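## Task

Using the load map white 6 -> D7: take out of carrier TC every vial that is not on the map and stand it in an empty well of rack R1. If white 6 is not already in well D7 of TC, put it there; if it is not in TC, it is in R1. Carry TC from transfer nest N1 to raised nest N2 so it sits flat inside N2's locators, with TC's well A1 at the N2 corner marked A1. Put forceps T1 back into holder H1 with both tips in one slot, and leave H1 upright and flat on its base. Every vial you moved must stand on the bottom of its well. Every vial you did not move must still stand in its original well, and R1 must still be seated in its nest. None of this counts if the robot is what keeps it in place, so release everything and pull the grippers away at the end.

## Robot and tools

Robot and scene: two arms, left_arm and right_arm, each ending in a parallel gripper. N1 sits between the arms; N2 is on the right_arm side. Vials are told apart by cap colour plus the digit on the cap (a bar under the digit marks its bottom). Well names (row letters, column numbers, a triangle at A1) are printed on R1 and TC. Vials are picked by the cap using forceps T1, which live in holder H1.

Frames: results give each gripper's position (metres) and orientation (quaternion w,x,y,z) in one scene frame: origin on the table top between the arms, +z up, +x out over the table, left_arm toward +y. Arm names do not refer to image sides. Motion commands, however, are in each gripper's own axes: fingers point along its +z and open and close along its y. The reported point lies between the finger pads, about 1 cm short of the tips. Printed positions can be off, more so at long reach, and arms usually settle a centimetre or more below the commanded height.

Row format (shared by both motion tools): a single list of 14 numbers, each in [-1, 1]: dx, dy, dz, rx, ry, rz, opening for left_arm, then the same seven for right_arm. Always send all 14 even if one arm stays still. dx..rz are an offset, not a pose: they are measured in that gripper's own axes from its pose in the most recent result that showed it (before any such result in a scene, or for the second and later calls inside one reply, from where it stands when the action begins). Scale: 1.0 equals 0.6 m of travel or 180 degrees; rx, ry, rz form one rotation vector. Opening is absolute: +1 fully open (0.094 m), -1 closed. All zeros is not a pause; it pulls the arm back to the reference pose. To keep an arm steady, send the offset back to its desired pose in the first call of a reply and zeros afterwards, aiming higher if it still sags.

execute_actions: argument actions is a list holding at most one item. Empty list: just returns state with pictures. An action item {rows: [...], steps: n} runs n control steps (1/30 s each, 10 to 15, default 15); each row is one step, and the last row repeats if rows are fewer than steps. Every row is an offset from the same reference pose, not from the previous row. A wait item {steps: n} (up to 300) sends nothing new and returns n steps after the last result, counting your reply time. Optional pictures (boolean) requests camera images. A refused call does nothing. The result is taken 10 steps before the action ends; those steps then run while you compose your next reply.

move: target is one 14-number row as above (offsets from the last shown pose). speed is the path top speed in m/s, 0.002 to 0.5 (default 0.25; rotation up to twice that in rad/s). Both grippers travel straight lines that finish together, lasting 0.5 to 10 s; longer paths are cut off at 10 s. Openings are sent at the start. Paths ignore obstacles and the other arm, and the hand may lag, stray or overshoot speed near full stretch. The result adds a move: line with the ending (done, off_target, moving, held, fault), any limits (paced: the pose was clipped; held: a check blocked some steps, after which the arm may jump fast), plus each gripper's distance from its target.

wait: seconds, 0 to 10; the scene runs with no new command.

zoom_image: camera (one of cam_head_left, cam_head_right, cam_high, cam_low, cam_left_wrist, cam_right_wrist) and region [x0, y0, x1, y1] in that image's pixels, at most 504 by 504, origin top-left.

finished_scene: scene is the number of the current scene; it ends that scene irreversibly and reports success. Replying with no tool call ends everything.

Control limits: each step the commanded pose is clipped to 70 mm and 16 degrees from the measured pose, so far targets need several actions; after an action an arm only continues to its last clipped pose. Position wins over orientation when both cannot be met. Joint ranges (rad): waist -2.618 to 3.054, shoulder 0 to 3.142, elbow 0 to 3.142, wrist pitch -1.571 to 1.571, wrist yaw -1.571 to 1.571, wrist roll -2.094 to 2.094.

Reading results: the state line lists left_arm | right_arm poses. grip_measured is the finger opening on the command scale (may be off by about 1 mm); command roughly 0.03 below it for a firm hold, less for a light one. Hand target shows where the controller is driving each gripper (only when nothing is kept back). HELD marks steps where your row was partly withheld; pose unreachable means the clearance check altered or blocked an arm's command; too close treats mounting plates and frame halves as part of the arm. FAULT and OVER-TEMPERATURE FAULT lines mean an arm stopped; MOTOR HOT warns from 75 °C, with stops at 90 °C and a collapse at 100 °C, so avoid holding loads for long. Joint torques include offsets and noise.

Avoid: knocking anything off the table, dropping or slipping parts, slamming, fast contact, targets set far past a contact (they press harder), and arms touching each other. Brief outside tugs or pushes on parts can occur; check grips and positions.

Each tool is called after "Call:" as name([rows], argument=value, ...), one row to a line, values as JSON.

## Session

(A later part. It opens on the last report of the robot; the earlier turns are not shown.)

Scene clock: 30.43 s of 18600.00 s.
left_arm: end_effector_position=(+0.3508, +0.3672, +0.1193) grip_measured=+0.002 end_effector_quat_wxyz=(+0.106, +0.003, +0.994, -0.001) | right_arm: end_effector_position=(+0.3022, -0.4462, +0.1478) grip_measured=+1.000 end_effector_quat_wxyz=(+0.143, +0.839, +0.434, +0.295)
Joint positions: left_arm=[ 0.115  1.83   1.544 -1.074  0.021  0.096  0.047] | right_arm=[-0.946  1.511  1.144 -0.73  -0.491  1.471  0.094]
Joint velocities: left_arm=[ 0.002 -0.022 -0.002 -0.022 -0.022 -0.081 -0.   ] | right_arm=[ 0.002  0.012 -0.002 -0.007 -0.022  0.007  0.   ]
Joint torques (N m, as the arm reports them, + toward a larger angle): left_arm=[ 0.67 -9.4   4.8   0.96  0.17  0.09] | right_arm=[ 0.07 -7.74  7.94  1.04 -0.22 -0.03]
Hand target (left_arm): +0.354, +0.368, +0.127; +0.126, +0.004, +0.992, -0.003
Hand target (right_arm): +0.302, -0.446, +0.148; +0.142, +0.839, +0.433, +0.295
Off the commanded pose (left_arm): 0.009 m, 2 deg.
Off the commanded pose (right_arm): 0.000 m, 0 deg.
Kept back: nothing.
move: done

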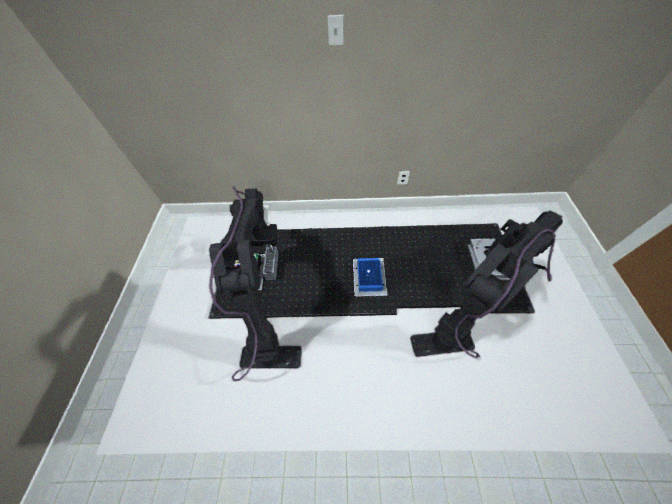

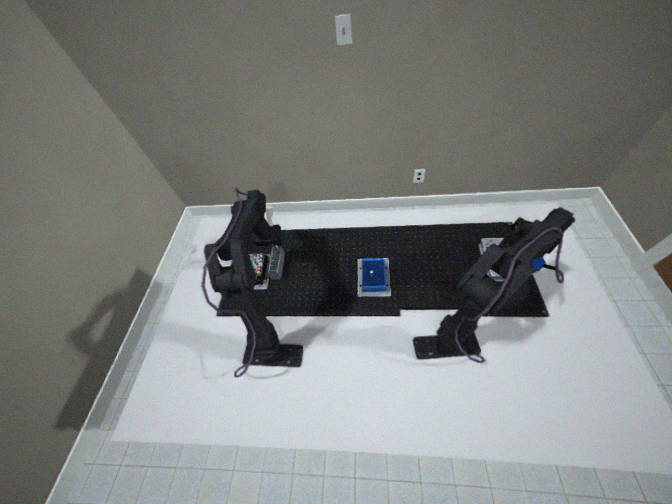

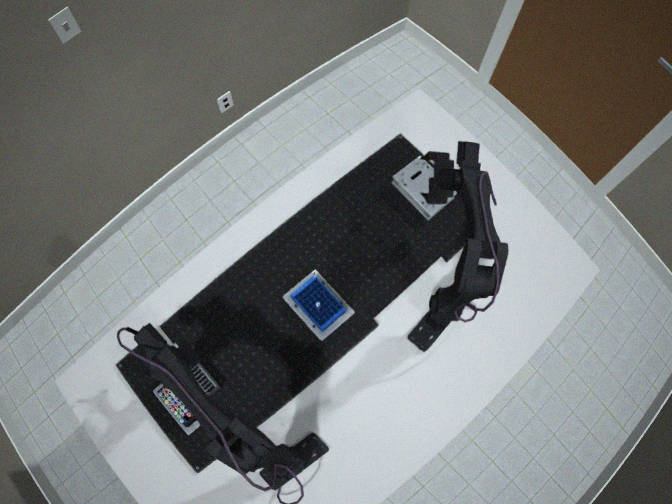

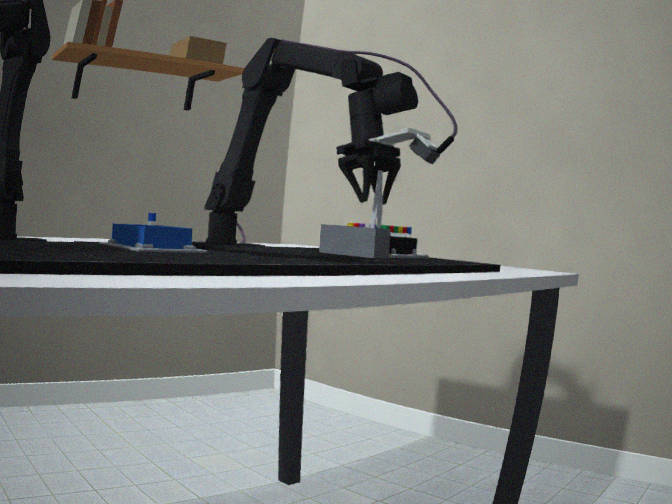

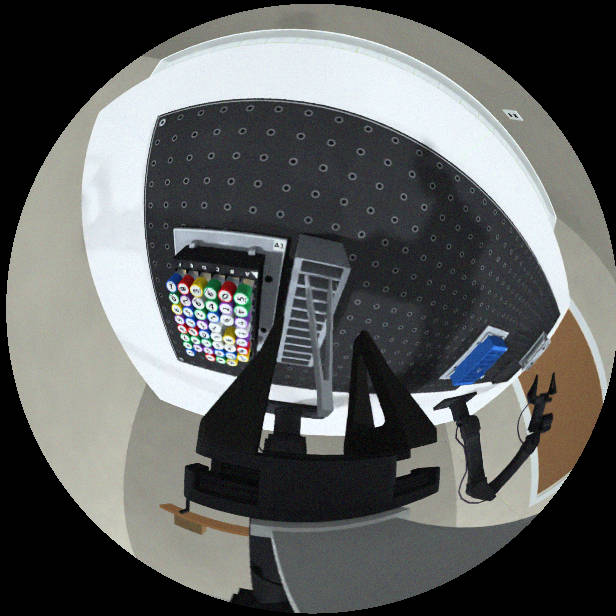

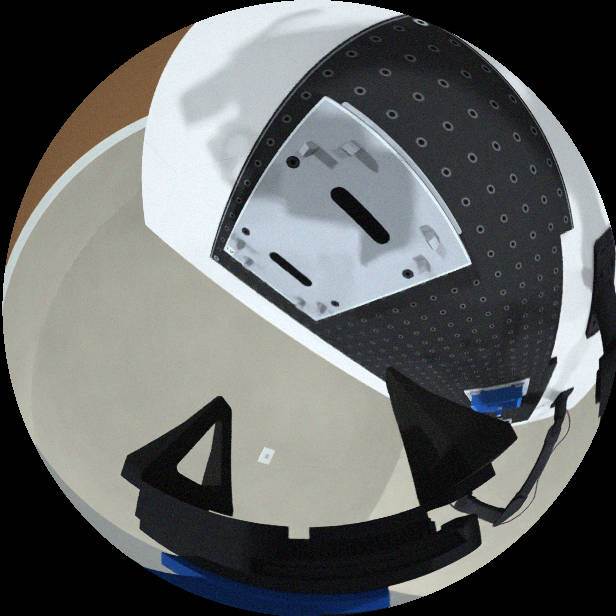

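Call:
move(target=[-0.0166, 0.003, 0.0075, 0, -0.0128, 0, -0.45, 0, 0, 0, 0, 0, 0, 1], speed=0.05)

Call:
zoom_image(camera="cam_low", region=[325, 130, 435, 250])

Call:
zoom_image(camera="cam_left_wrist", region=[230, 230, 450, 470])

Scene clock: 33.60 s of 18600.00 s.
left_arm: end_effector_position=(+0.3585, +0.3679, +0.1210) grip_measured=-0.448 end_effector_quat_wxyz=(+0.121, +0.003, +0.993, +0.001) | right_arm: end_effector_position=(+0.3023, -0.4464, +0.1480) grip_measured=+1.000 end_effector_quat_wxyz=(+0.143, +0.839, +0.434, +0.295)
Joint positions: left_arm=[ 0.115  1.83   1.544 -1.043  0.021  0.096  0.026] | right_arm=[-0.946  1.511  1.144 -0.729 -0.491  1.471  0.094]
Joint velocities: left_arm=[-0.012 -0.007  0.012 -0.066  0.022  0.007  0.   ] | right_arm=[-0.012  0.007 -0.017  0.037 -0.051  0.007  0.   ]
Joint torques (N m, as the arm reports them, + toward a larger angle): left_arm=[ 0.35 -7.22  4.73  1.01  0.07  0.02] | right_arm=[ 0.06 -7.74  8.01  1.06 -0.22 -0.05]
Hand target (left_arm): +0.361, +0.369, +0.117; +0.125, +0.003, +0.992, -0.000
Hand target (right_arm): +0.302, -0.446, +0.148; +0.143, +0.839, +0.434, +0.295
Off the commanded pose (left_arm): 0.005 m, 1 deg.
Off the commanded pose (right_arm): 0.000 m, 0 deg.
Kept back: nothing.
move: done

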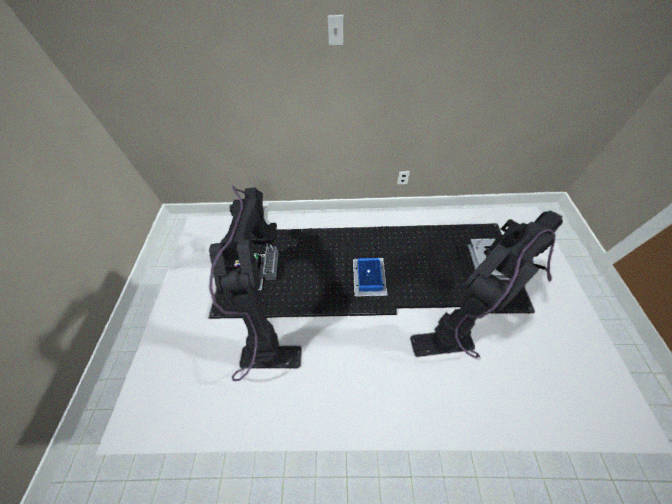

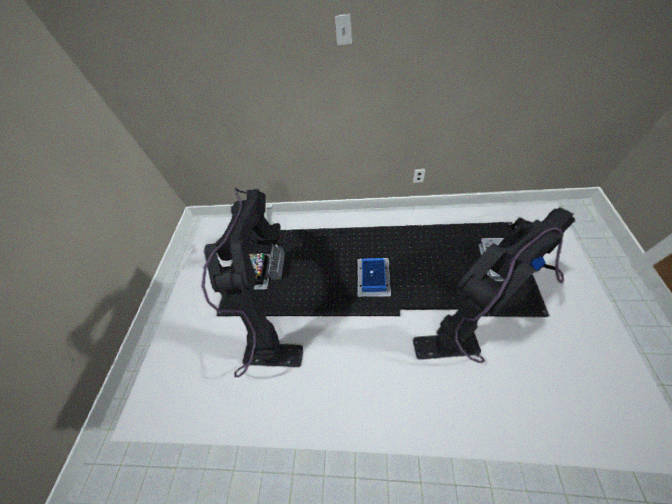

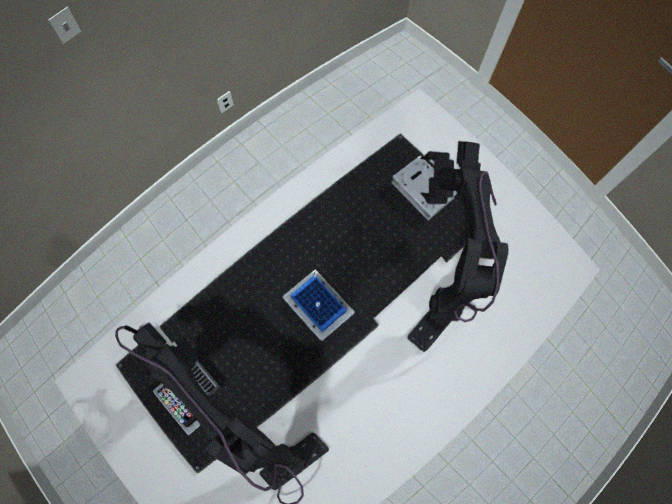

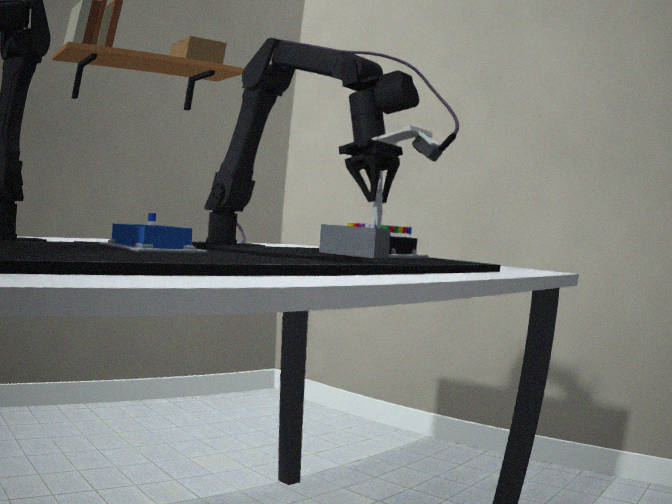

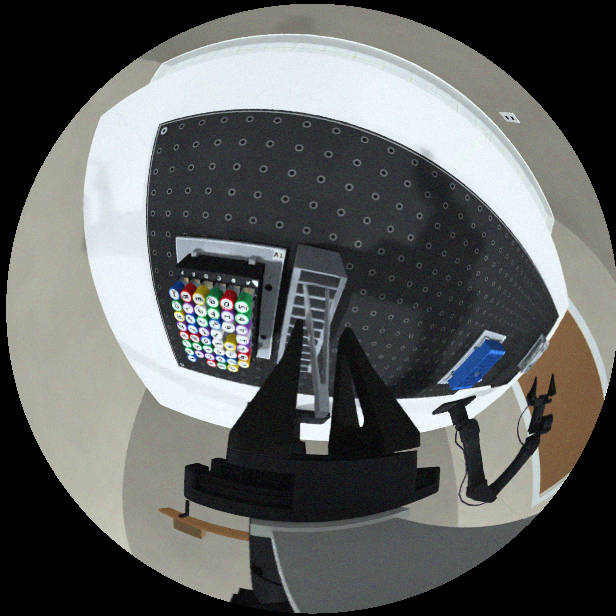

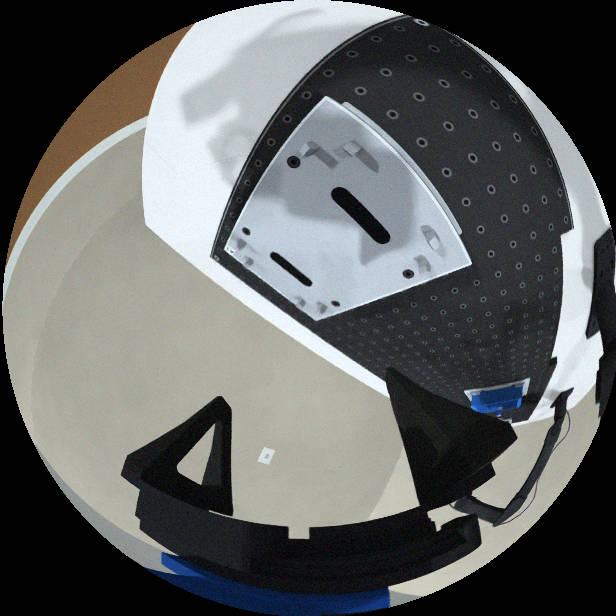

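Region (325, 130, 435, 250) of cam_low's 672x504 image, scaled by 4.200, with more detail than that image has; it fills the left 462 columns of this view, and the rest is white.

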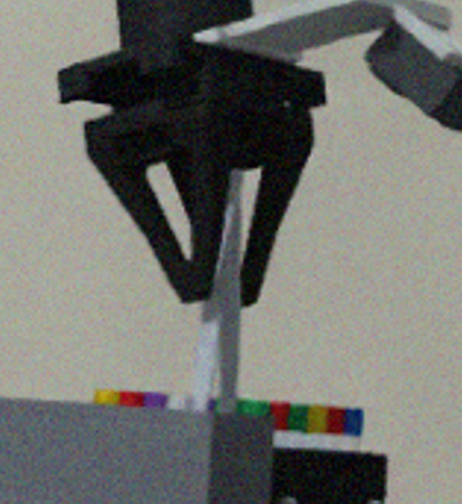

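Region (230, 230, 450, 470) of cam_left_wrist's 616x616 image, scaled by 2.100, with more detail than that image has; it fills the left 462 columns of this view, and the rest is white.

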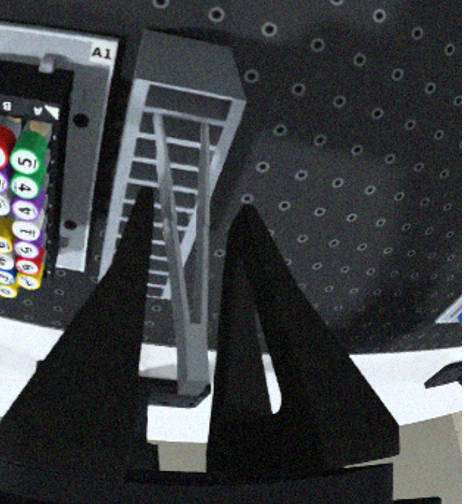

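Call:
move(target=[0.0024, 0.0033, 0.0269, 0, -0.0025, 0, -0.45, 0, 0, 0, 0, 0, 0, 1], speed=0.04)

Call:
zoom_image(camera="cam_low", region=[325, 130, 435, 250])

Call:
zoom_image(camera="cam_left_wrist", region=[230, 230, 450, 470])

Scene clock: 35.47 s of 18600.00 s.
left_arm: end_effector_position=(+0.3582, +0.3679, +0.1100) grip_measured=-0.448 end_effector_quat_wxyz=(+0.122, +0.003, +0.992, +0.001) | right_arm: end_effector_position=(+0.3025, -0.4466, +0.1481) grip_measured=+1.000 end_effector_quat_wxyz=(+0.144, +0.839, +0.434, +0.295)
Joint positions: left_arm=[ 0.115  1.83   1.5   -0.996  0.021  0.096  0.026] | right_arm=[-0.946  1.511  1.144 -0.728 -0.491  1.471  0.094]
Joint velocities: left_arm=[-0.007 -0.012  0.002  0.11   0.007 -0.007  0.001] | right_arm=[-0.002 -0.007  0.007 -0.066 -0.051  0.022  0.   ]
Joint torques (N m, as the arm reports them, + toward a larger angle): left_arm=[ 0.43 -7.1   4.79  1.04  0.06  0.04] | right_arm=[ 0.11 -7.81  8.01  1.04 -0.21 -0.02]
Hand target (left_arm): +0.361, +0.370, +0.105; +0.125, +0.003, +0.992, +0.001
Hand target (right_arm): +0.302, -0.446, +0.148; +0.143, +0.839, +0.434, +0.295
Off the commanded pose (left_arm): 0.006 m, 0 deg.
Off the commanded pose (right_arm): 0.000 m, 0 deg.
Kept back: nothing.
move: done

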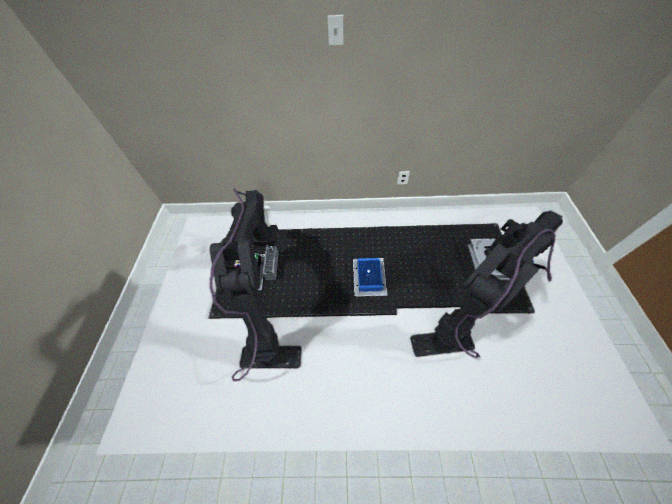

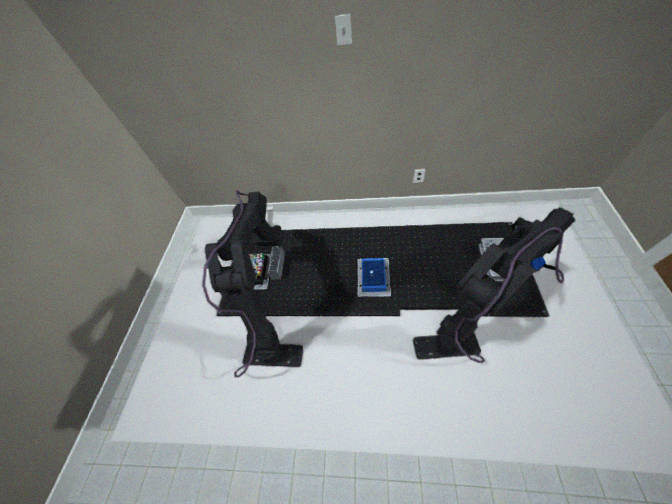

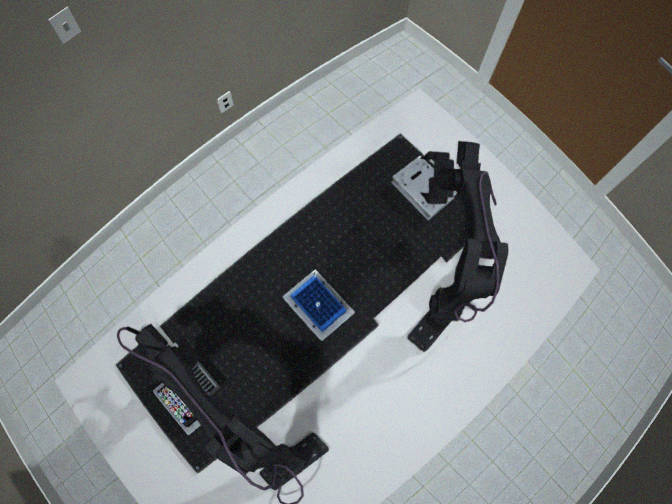

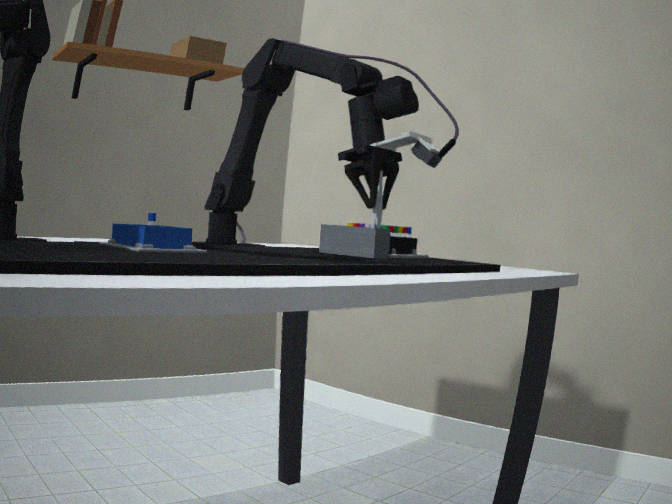

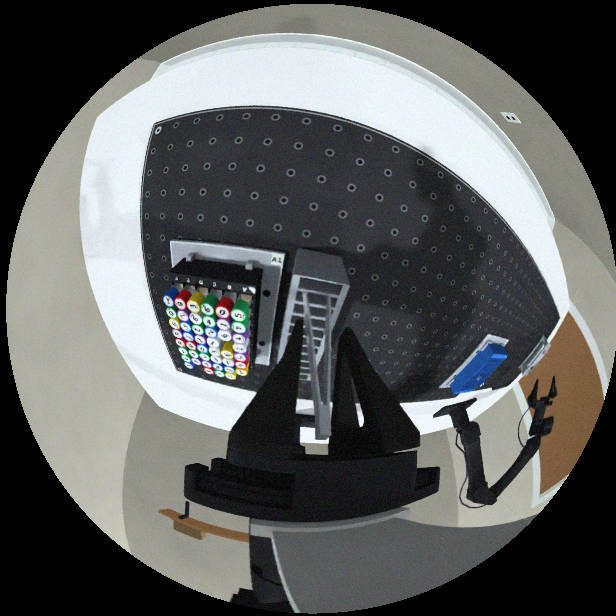

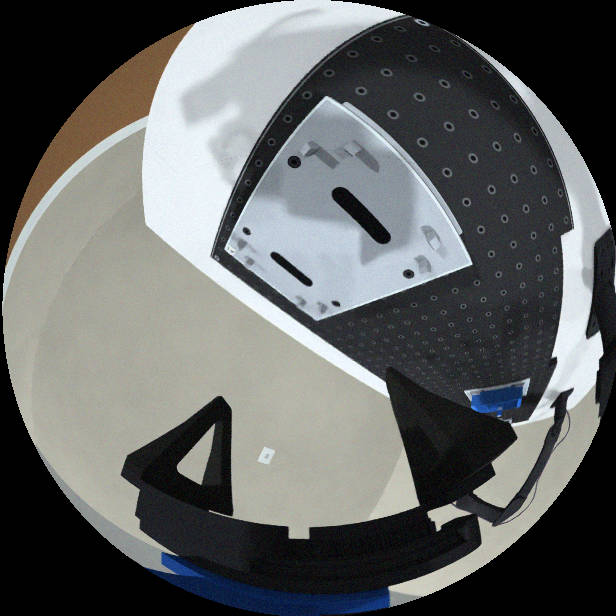

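Region (325, 130, 435, 250) of cam_low's 672x504 image, scaled by 4.200, with more detail than that image has; it fills the left 462 columns of this view, and the rest is white.

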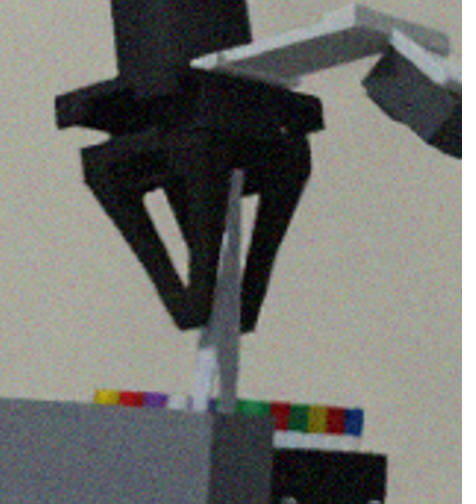

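Region (230, 230, 450, 470) of cam_left_wrist's 616x616 image, scaled by 2.100, with more detail than that image has; it fills the left 462 columns of this view, and the rest is white.

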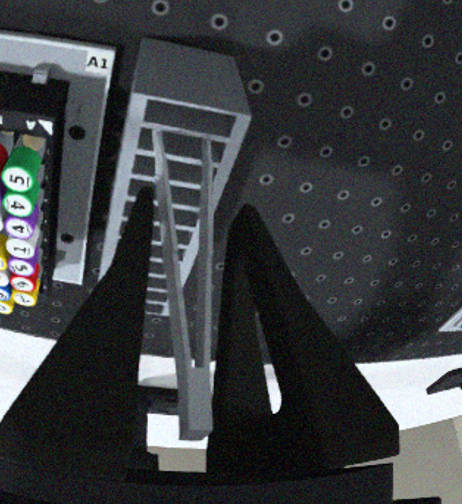

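Call:
move(target=[0.0, 0.008, 0.006, 0, 0, 0, -0.62, 0, 0, 0, 0, 0, 0, 1], speed=0.02)

Call:
zoom_image(camera="cam_left_wrist", region=[230, 230, 450, 470])

Scene clock: 37.07 s of 18600.00 s.
left_arm: end_effector_position=(+0.3583, +0.3703, +0.1101) grip_measured=-0.618 end_effector_quat_wxyz=(+0.123, +0.002, +0.992, +0.002) | right_arm: end_effector_position=(+0.3026, -0.4467, +0.1482) grip_measured=+1.000 end_effector_quat_wxyz=(+0.144, +0.839, +0.434, +0.296)
Joint positions: left_arm=[ 0.121  1.83   1.5   -0.995  0.021  0.1    0.018] | right_arm=[-0.946  1.511  1.144 -0.727 -0.491  1.471  0.094]
Joint velocities: left_arm=[ 0.002 -0.007 -0.002 -0.007 -0.022  0.007  0.   ] | right_arm=[-0.002 -0.002 -0.017 -0.022  0.022 -0.007  0.   ]
Joint torques (N m, as the arm reports them, + toward a larger angle): left_arm=[ 0.7  -7.14  5.18  0.9   0.08  0.07] | right_arm=[ 0.04 -7.73  7.91  1.06 -0.22 -0.03]
Hand target (left_arm): +0.359, +0.373, +0.107; +0.122, +0.003, +0.992, +0.001
Hand target (right_arm): +0.302, -0.447, +0.148; +0.144, +0.839, +0.434, +0.295
Off the commanded pose (left_arm): 0.004 m, 0 deg.
Off the commanded pose (right_arm): 0.000 m, 0 deg.
Kept back: nothing.
move: done

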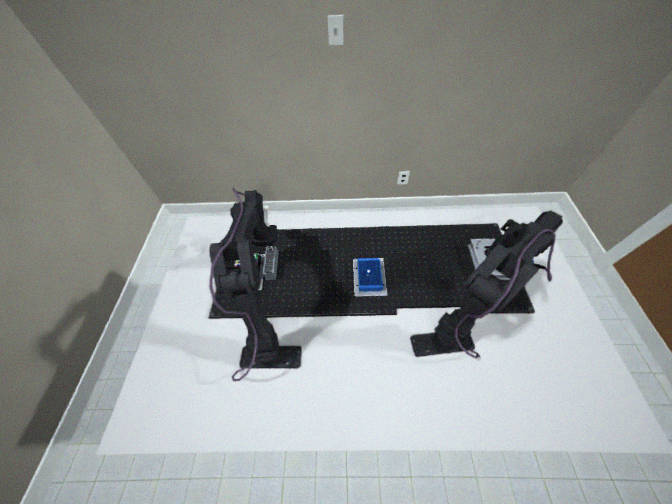

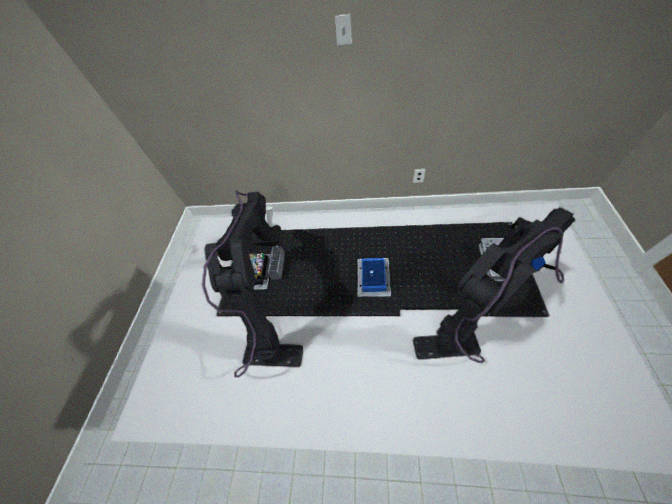

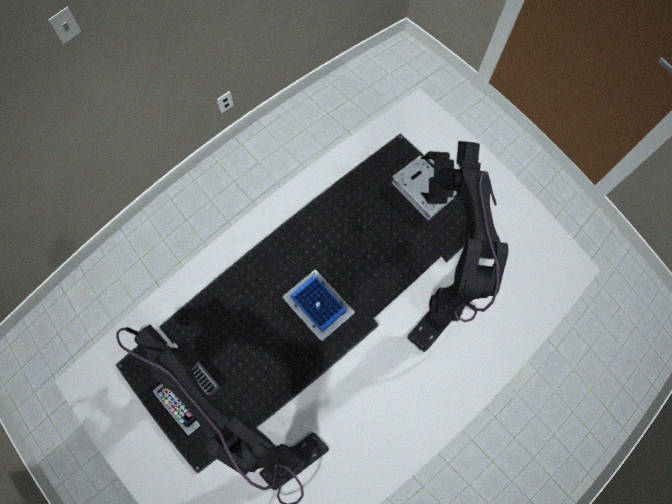

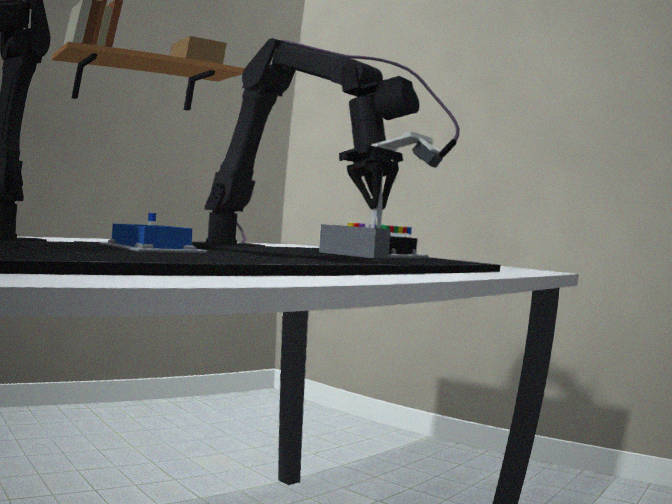

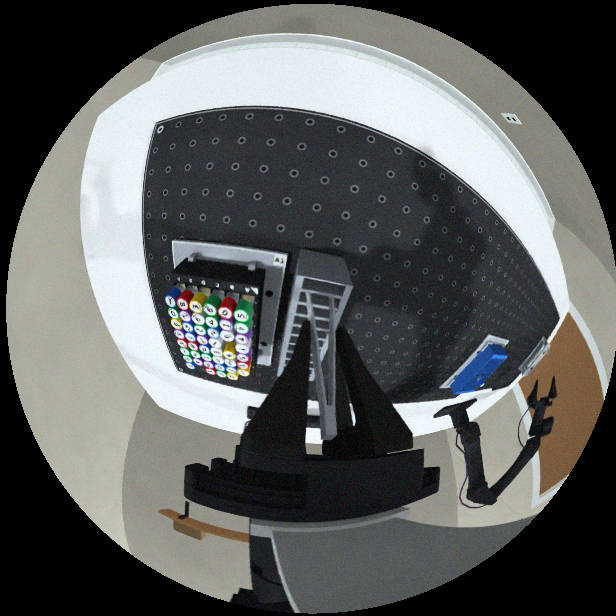

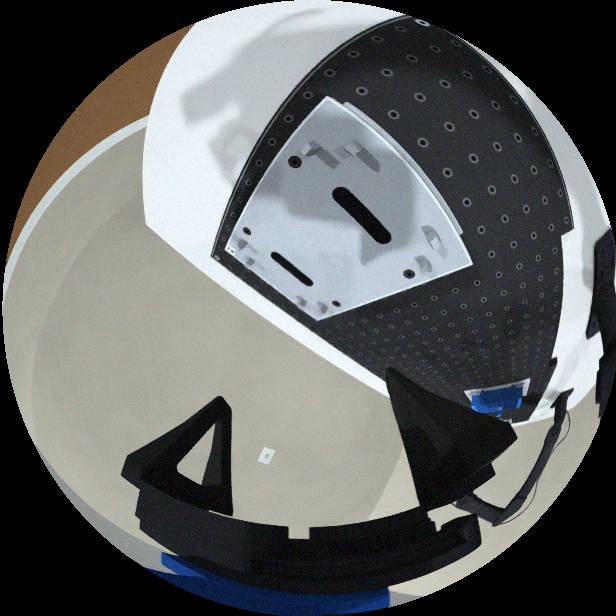

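Region (230, 230, 450, 470) of cam_left_wrist's 616x616 image, scaled by 2.100, with more detail than that image has; it fills the left 462 columns of this view, and the rest is white.

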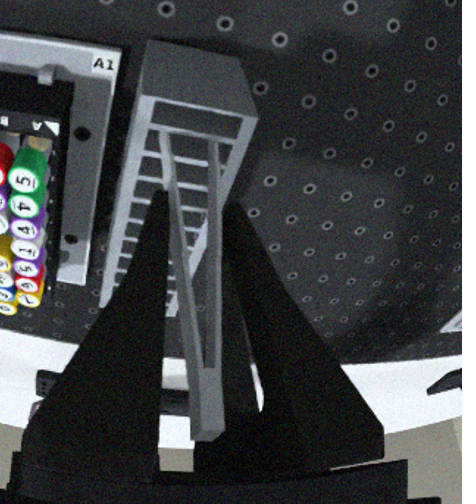

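Call:
move(target=[0.0, 0.0, 0.0, 0, 0, 0, -0.80, 0, 0, 0, 0, 0, 0, 1], speed=0.02)

Call:
zoom_image(camera="cam_left_wrist", region=[230, 230, 450, 470])

Call:
zoom_image(camera="cam_low", region=[325, 130, 435, 250])

Scene clock: 38.20 s of 18600.00 s.
left_arm: end_effector_position=(+0.3583, +0.3703, +0.1101) grip_measured=-0.798 end_effector_quat_wxyz=(+0.123, +0.002, +0.992, +0.002) | right_arm: end_effector_position=(+0.3027, -0.4469, +0.1483) grip_measured=+1.000 end_effector_quat_wxyz=(+0.145, +0.839, +0.434, +0.296)
Joint positions: left_arm=[ 0.121  1.83   1.5   -0.995  0.021  0.101  0.01 ] | right_arm=[-0.946  1.511  1.144 -0.726 -0.491  1.471  0.094]
Joint velocities: left_arm=[-0.027  0.002 -0.017 -0.051 -0.037 -0.037 -0.   ] | right_arm=[-0.002 -0.007  0.007 -0.051  0.007  0.007  0.   ]
Joint torques (N m, as the arm reports them, + toward a larger angle): left_arm=[ 0.03 -7.65  5.68  0.79  0.03 -0.04] | right_arm=[ 0.04 -7.82  7.97  1.05 -0.23 -0.02]
Hand target (left_arm): +0.358, +0.370, +0.110; +0.123, +0.002, +0.992, +0.002
Hand target (right_arm): +0.303, -0.447, +0.148; +0.144, +0.839, +0.434, +0.296
Off the commanded pose (left_arm): 0.000 m, 0 deg.
Off the commanded pose (right_arm): 0.000 m, 0 deg.
Kept back: nothing.
move: done

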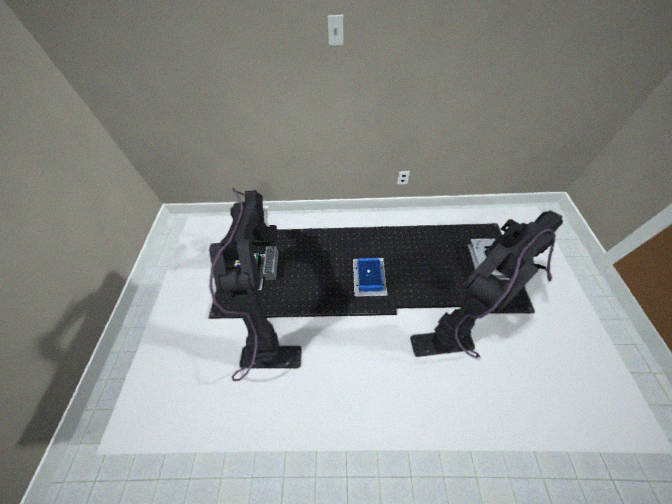

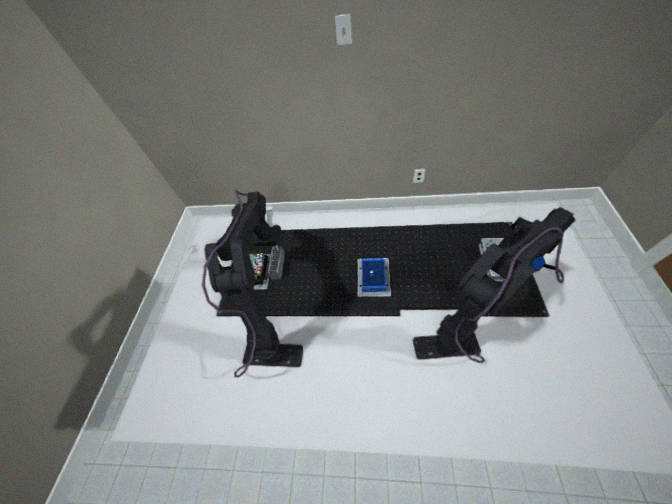

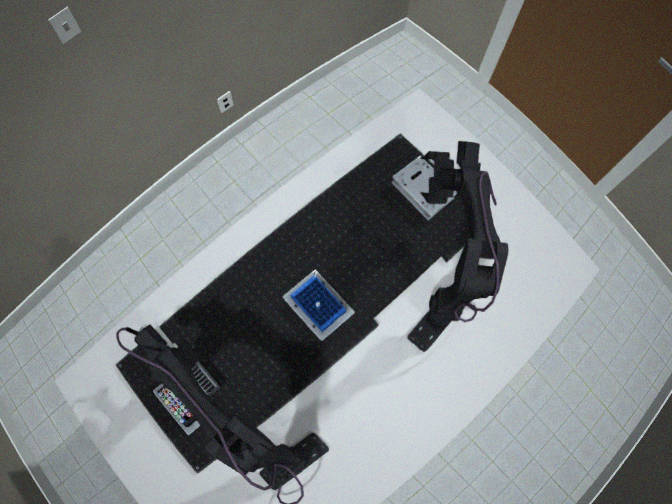

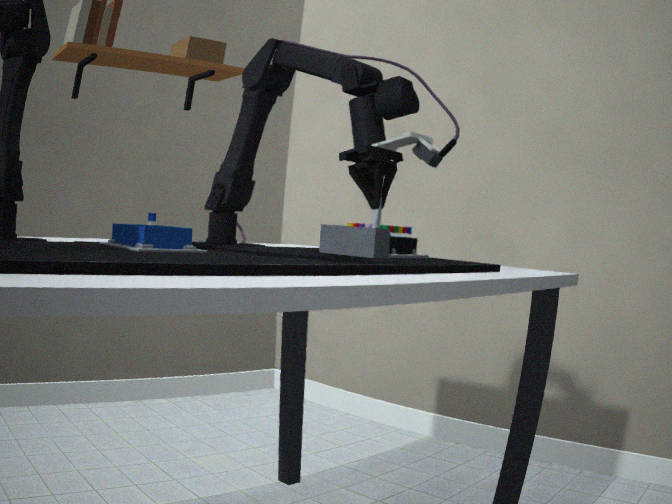

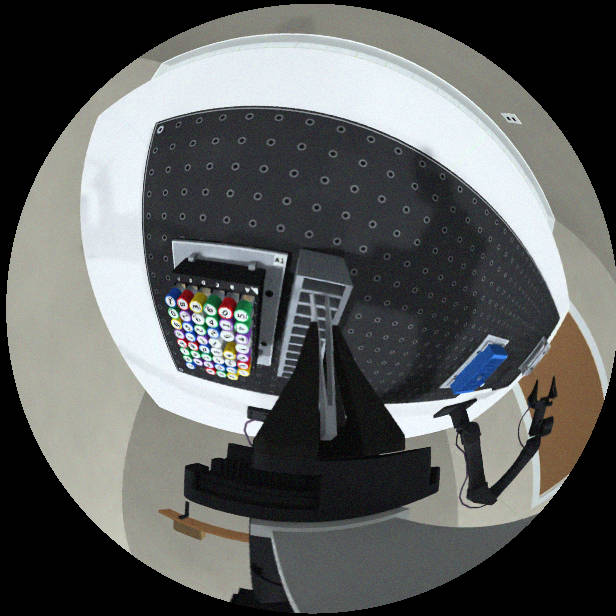

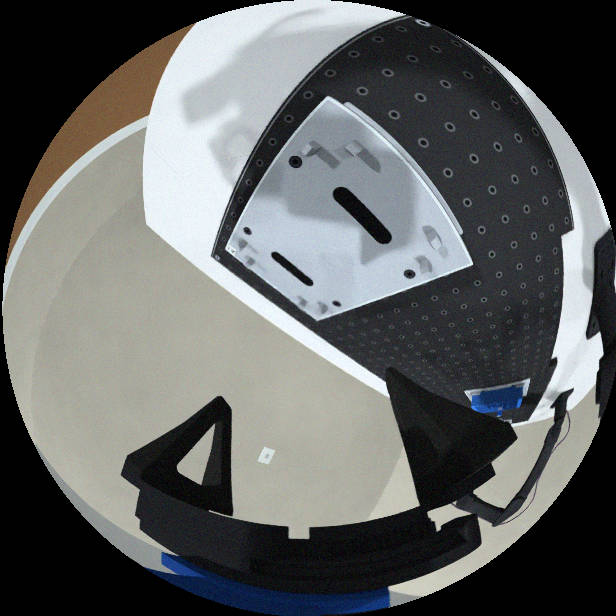

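Region (230, 230, 450, 470) of cam_left_wrist's 616x616 image, scaled by 2.100, with more detail than that image has; it fills the left 462 columns of this view, and the rest is white.

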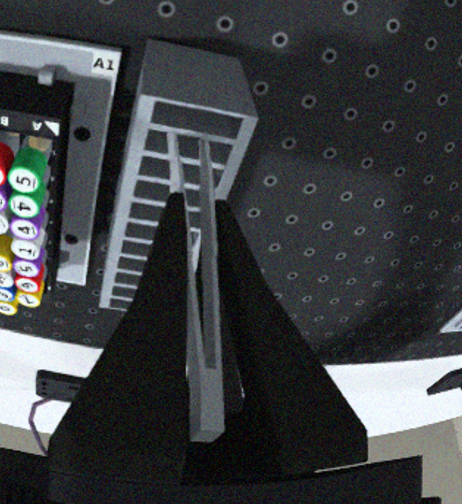

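Region (325, 130, 435, 250) of cam_low's 672x504 image, scaled by 4.200, with more detail than that image has; it fills the left 462 columns of this view, and the rest is white.

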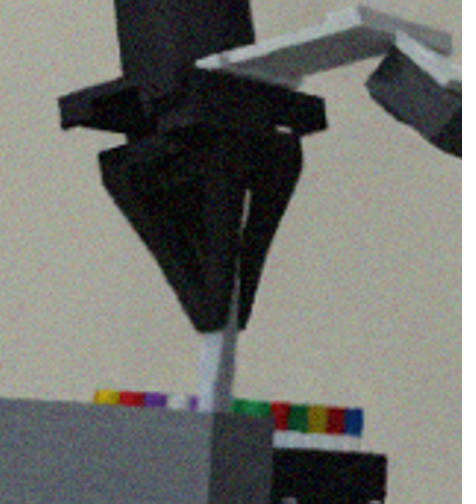

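Call:
move(target=[-0.0325, 0.0, -0.1293, 0, 0, 0, -0.80, 0, 0, 0, 0, 0, 0, 1], speed=0.06)

Call:
zoom_image(camera="cam_left_wrist", region=[200, 200, 400, 400])

Call:
zoom_image(camera="cam_low", region=[325, 110, 445, 250])

Scene clock: 42.73 s of 18600.00 s.
left_arm: end_effector_position=(+0.3562, +0.3701, +0.1836) grip_measured=-0.798 end_effector_quat_wxyz=(+0.118, +0.002, +0.993, +0.001) | right_arm: end_effector_position=(+0.3029, -0.4470, +0.1484) grip_measured=+1.000 end_effector_quat_wxyz=(+0.145, +0.839, +0.434, +0.296)
Joint positions: left_arm=[ 0.121  1.849  1.819 -1.305  0.021  0.101  0.01 ] | right_arm=[-0.946  1.511  1.144 -0.725 -0.491  1.471  0.094]
Joint velocities: left_arm=[-0.022  0.007 -0.002  0.037 -0.037 -0.037 -0.001] | right_arm=[ 0.017  0.012 -0.002 -0.051 -0.066  0.007  0.   ]
Joint torques (N m, as the arm reports them, + toward a larger angle): left_arm=[ 0.2  -7.28  7.81  0.62  0.05  0.  ] | right_arm=[ 0.08 -7.76  7.93  1.06 -0.23 -0.02]
Hand target (left_arm): +0.358, +0.371, +0.190; +0.123, +0.002, +0.992, +0.002
Hand target (right_arm): +0.303, -0.447, +0.148; +0.145, +0.839, +0.434, +0.296
Off the commanded pose (left_arm): 0.007 m, 1 deg.
Off the commanded pose (right_arm): 0.000 m, 0 deg.
Kept back: nothing.
move: done

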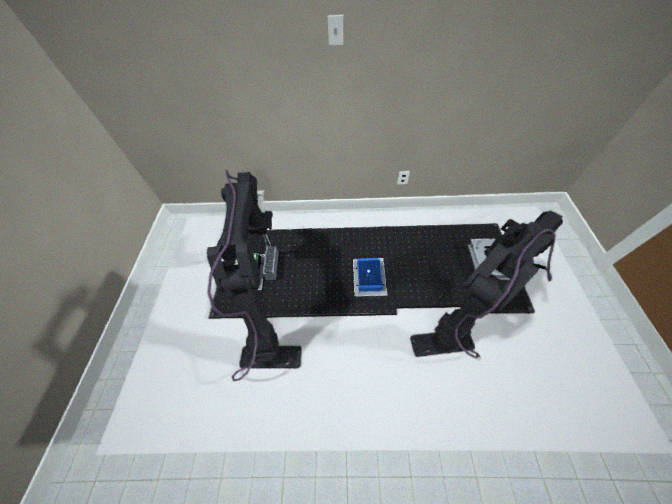

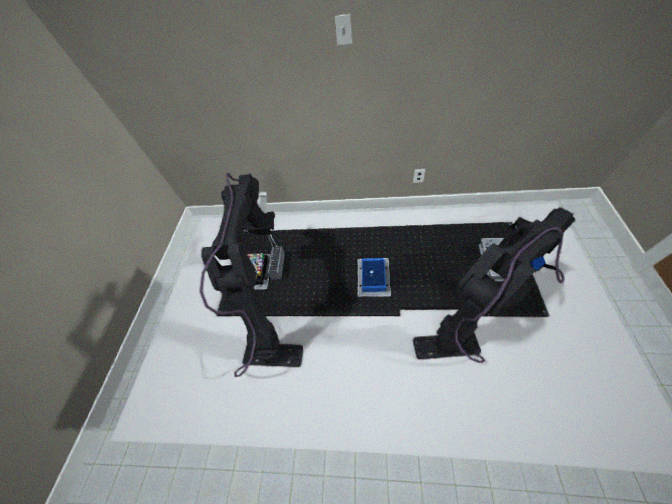

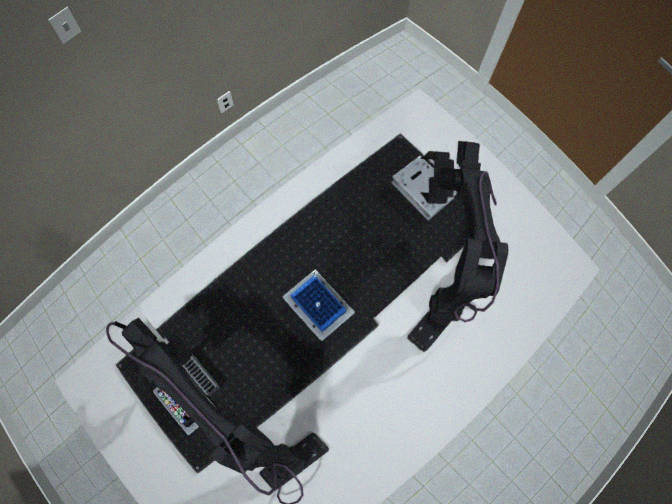

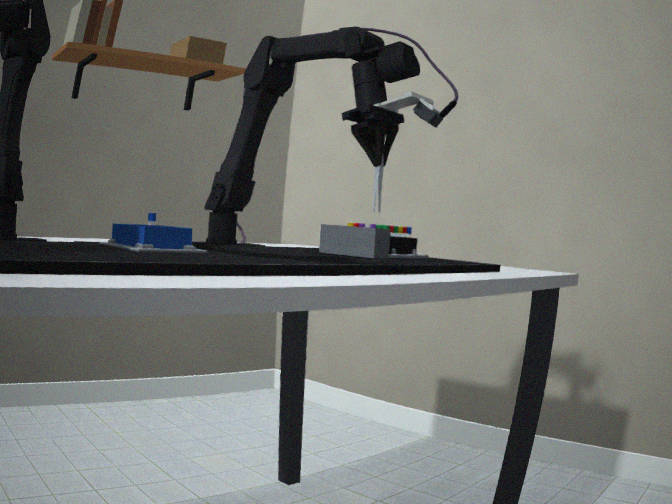

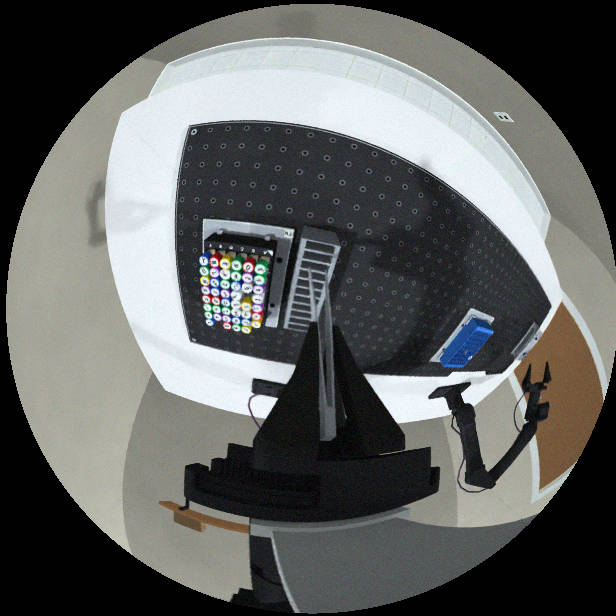

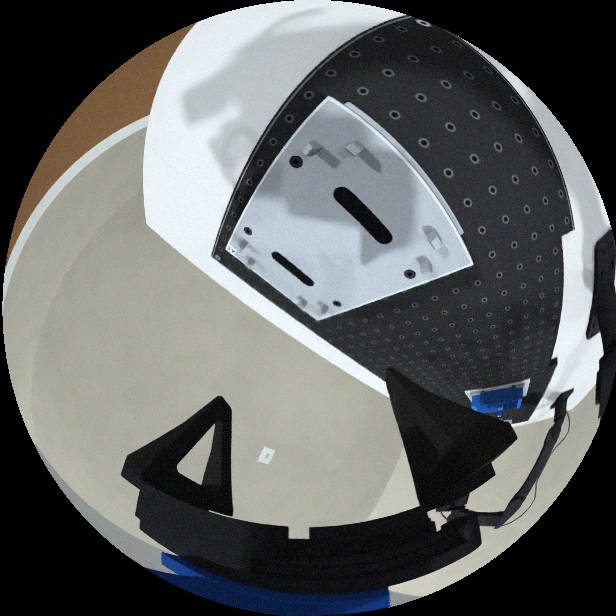

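Region (200, 200, 400, 400) of cam_left_wrist's 616x616 image, scaled by 2.520, with more detail than that image has.

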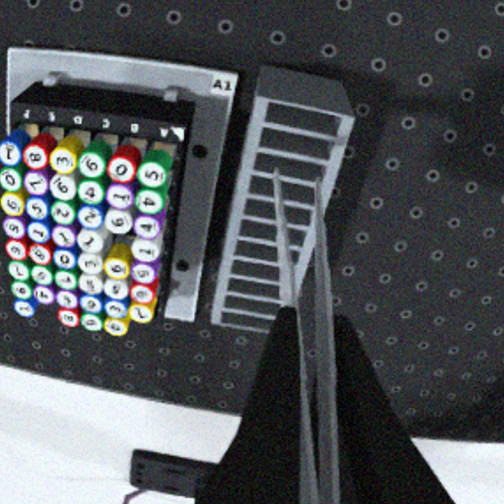

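Region (325, 110, 445, 250) of cam_low's 672x504 image, scaled by 3.600, with more detail than that image has; it fills the left 432 columns of this view, and the rest is white.

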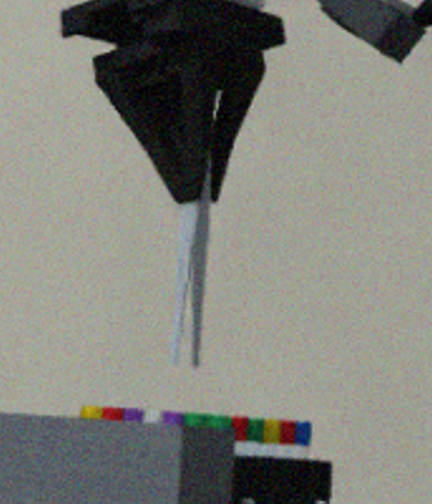

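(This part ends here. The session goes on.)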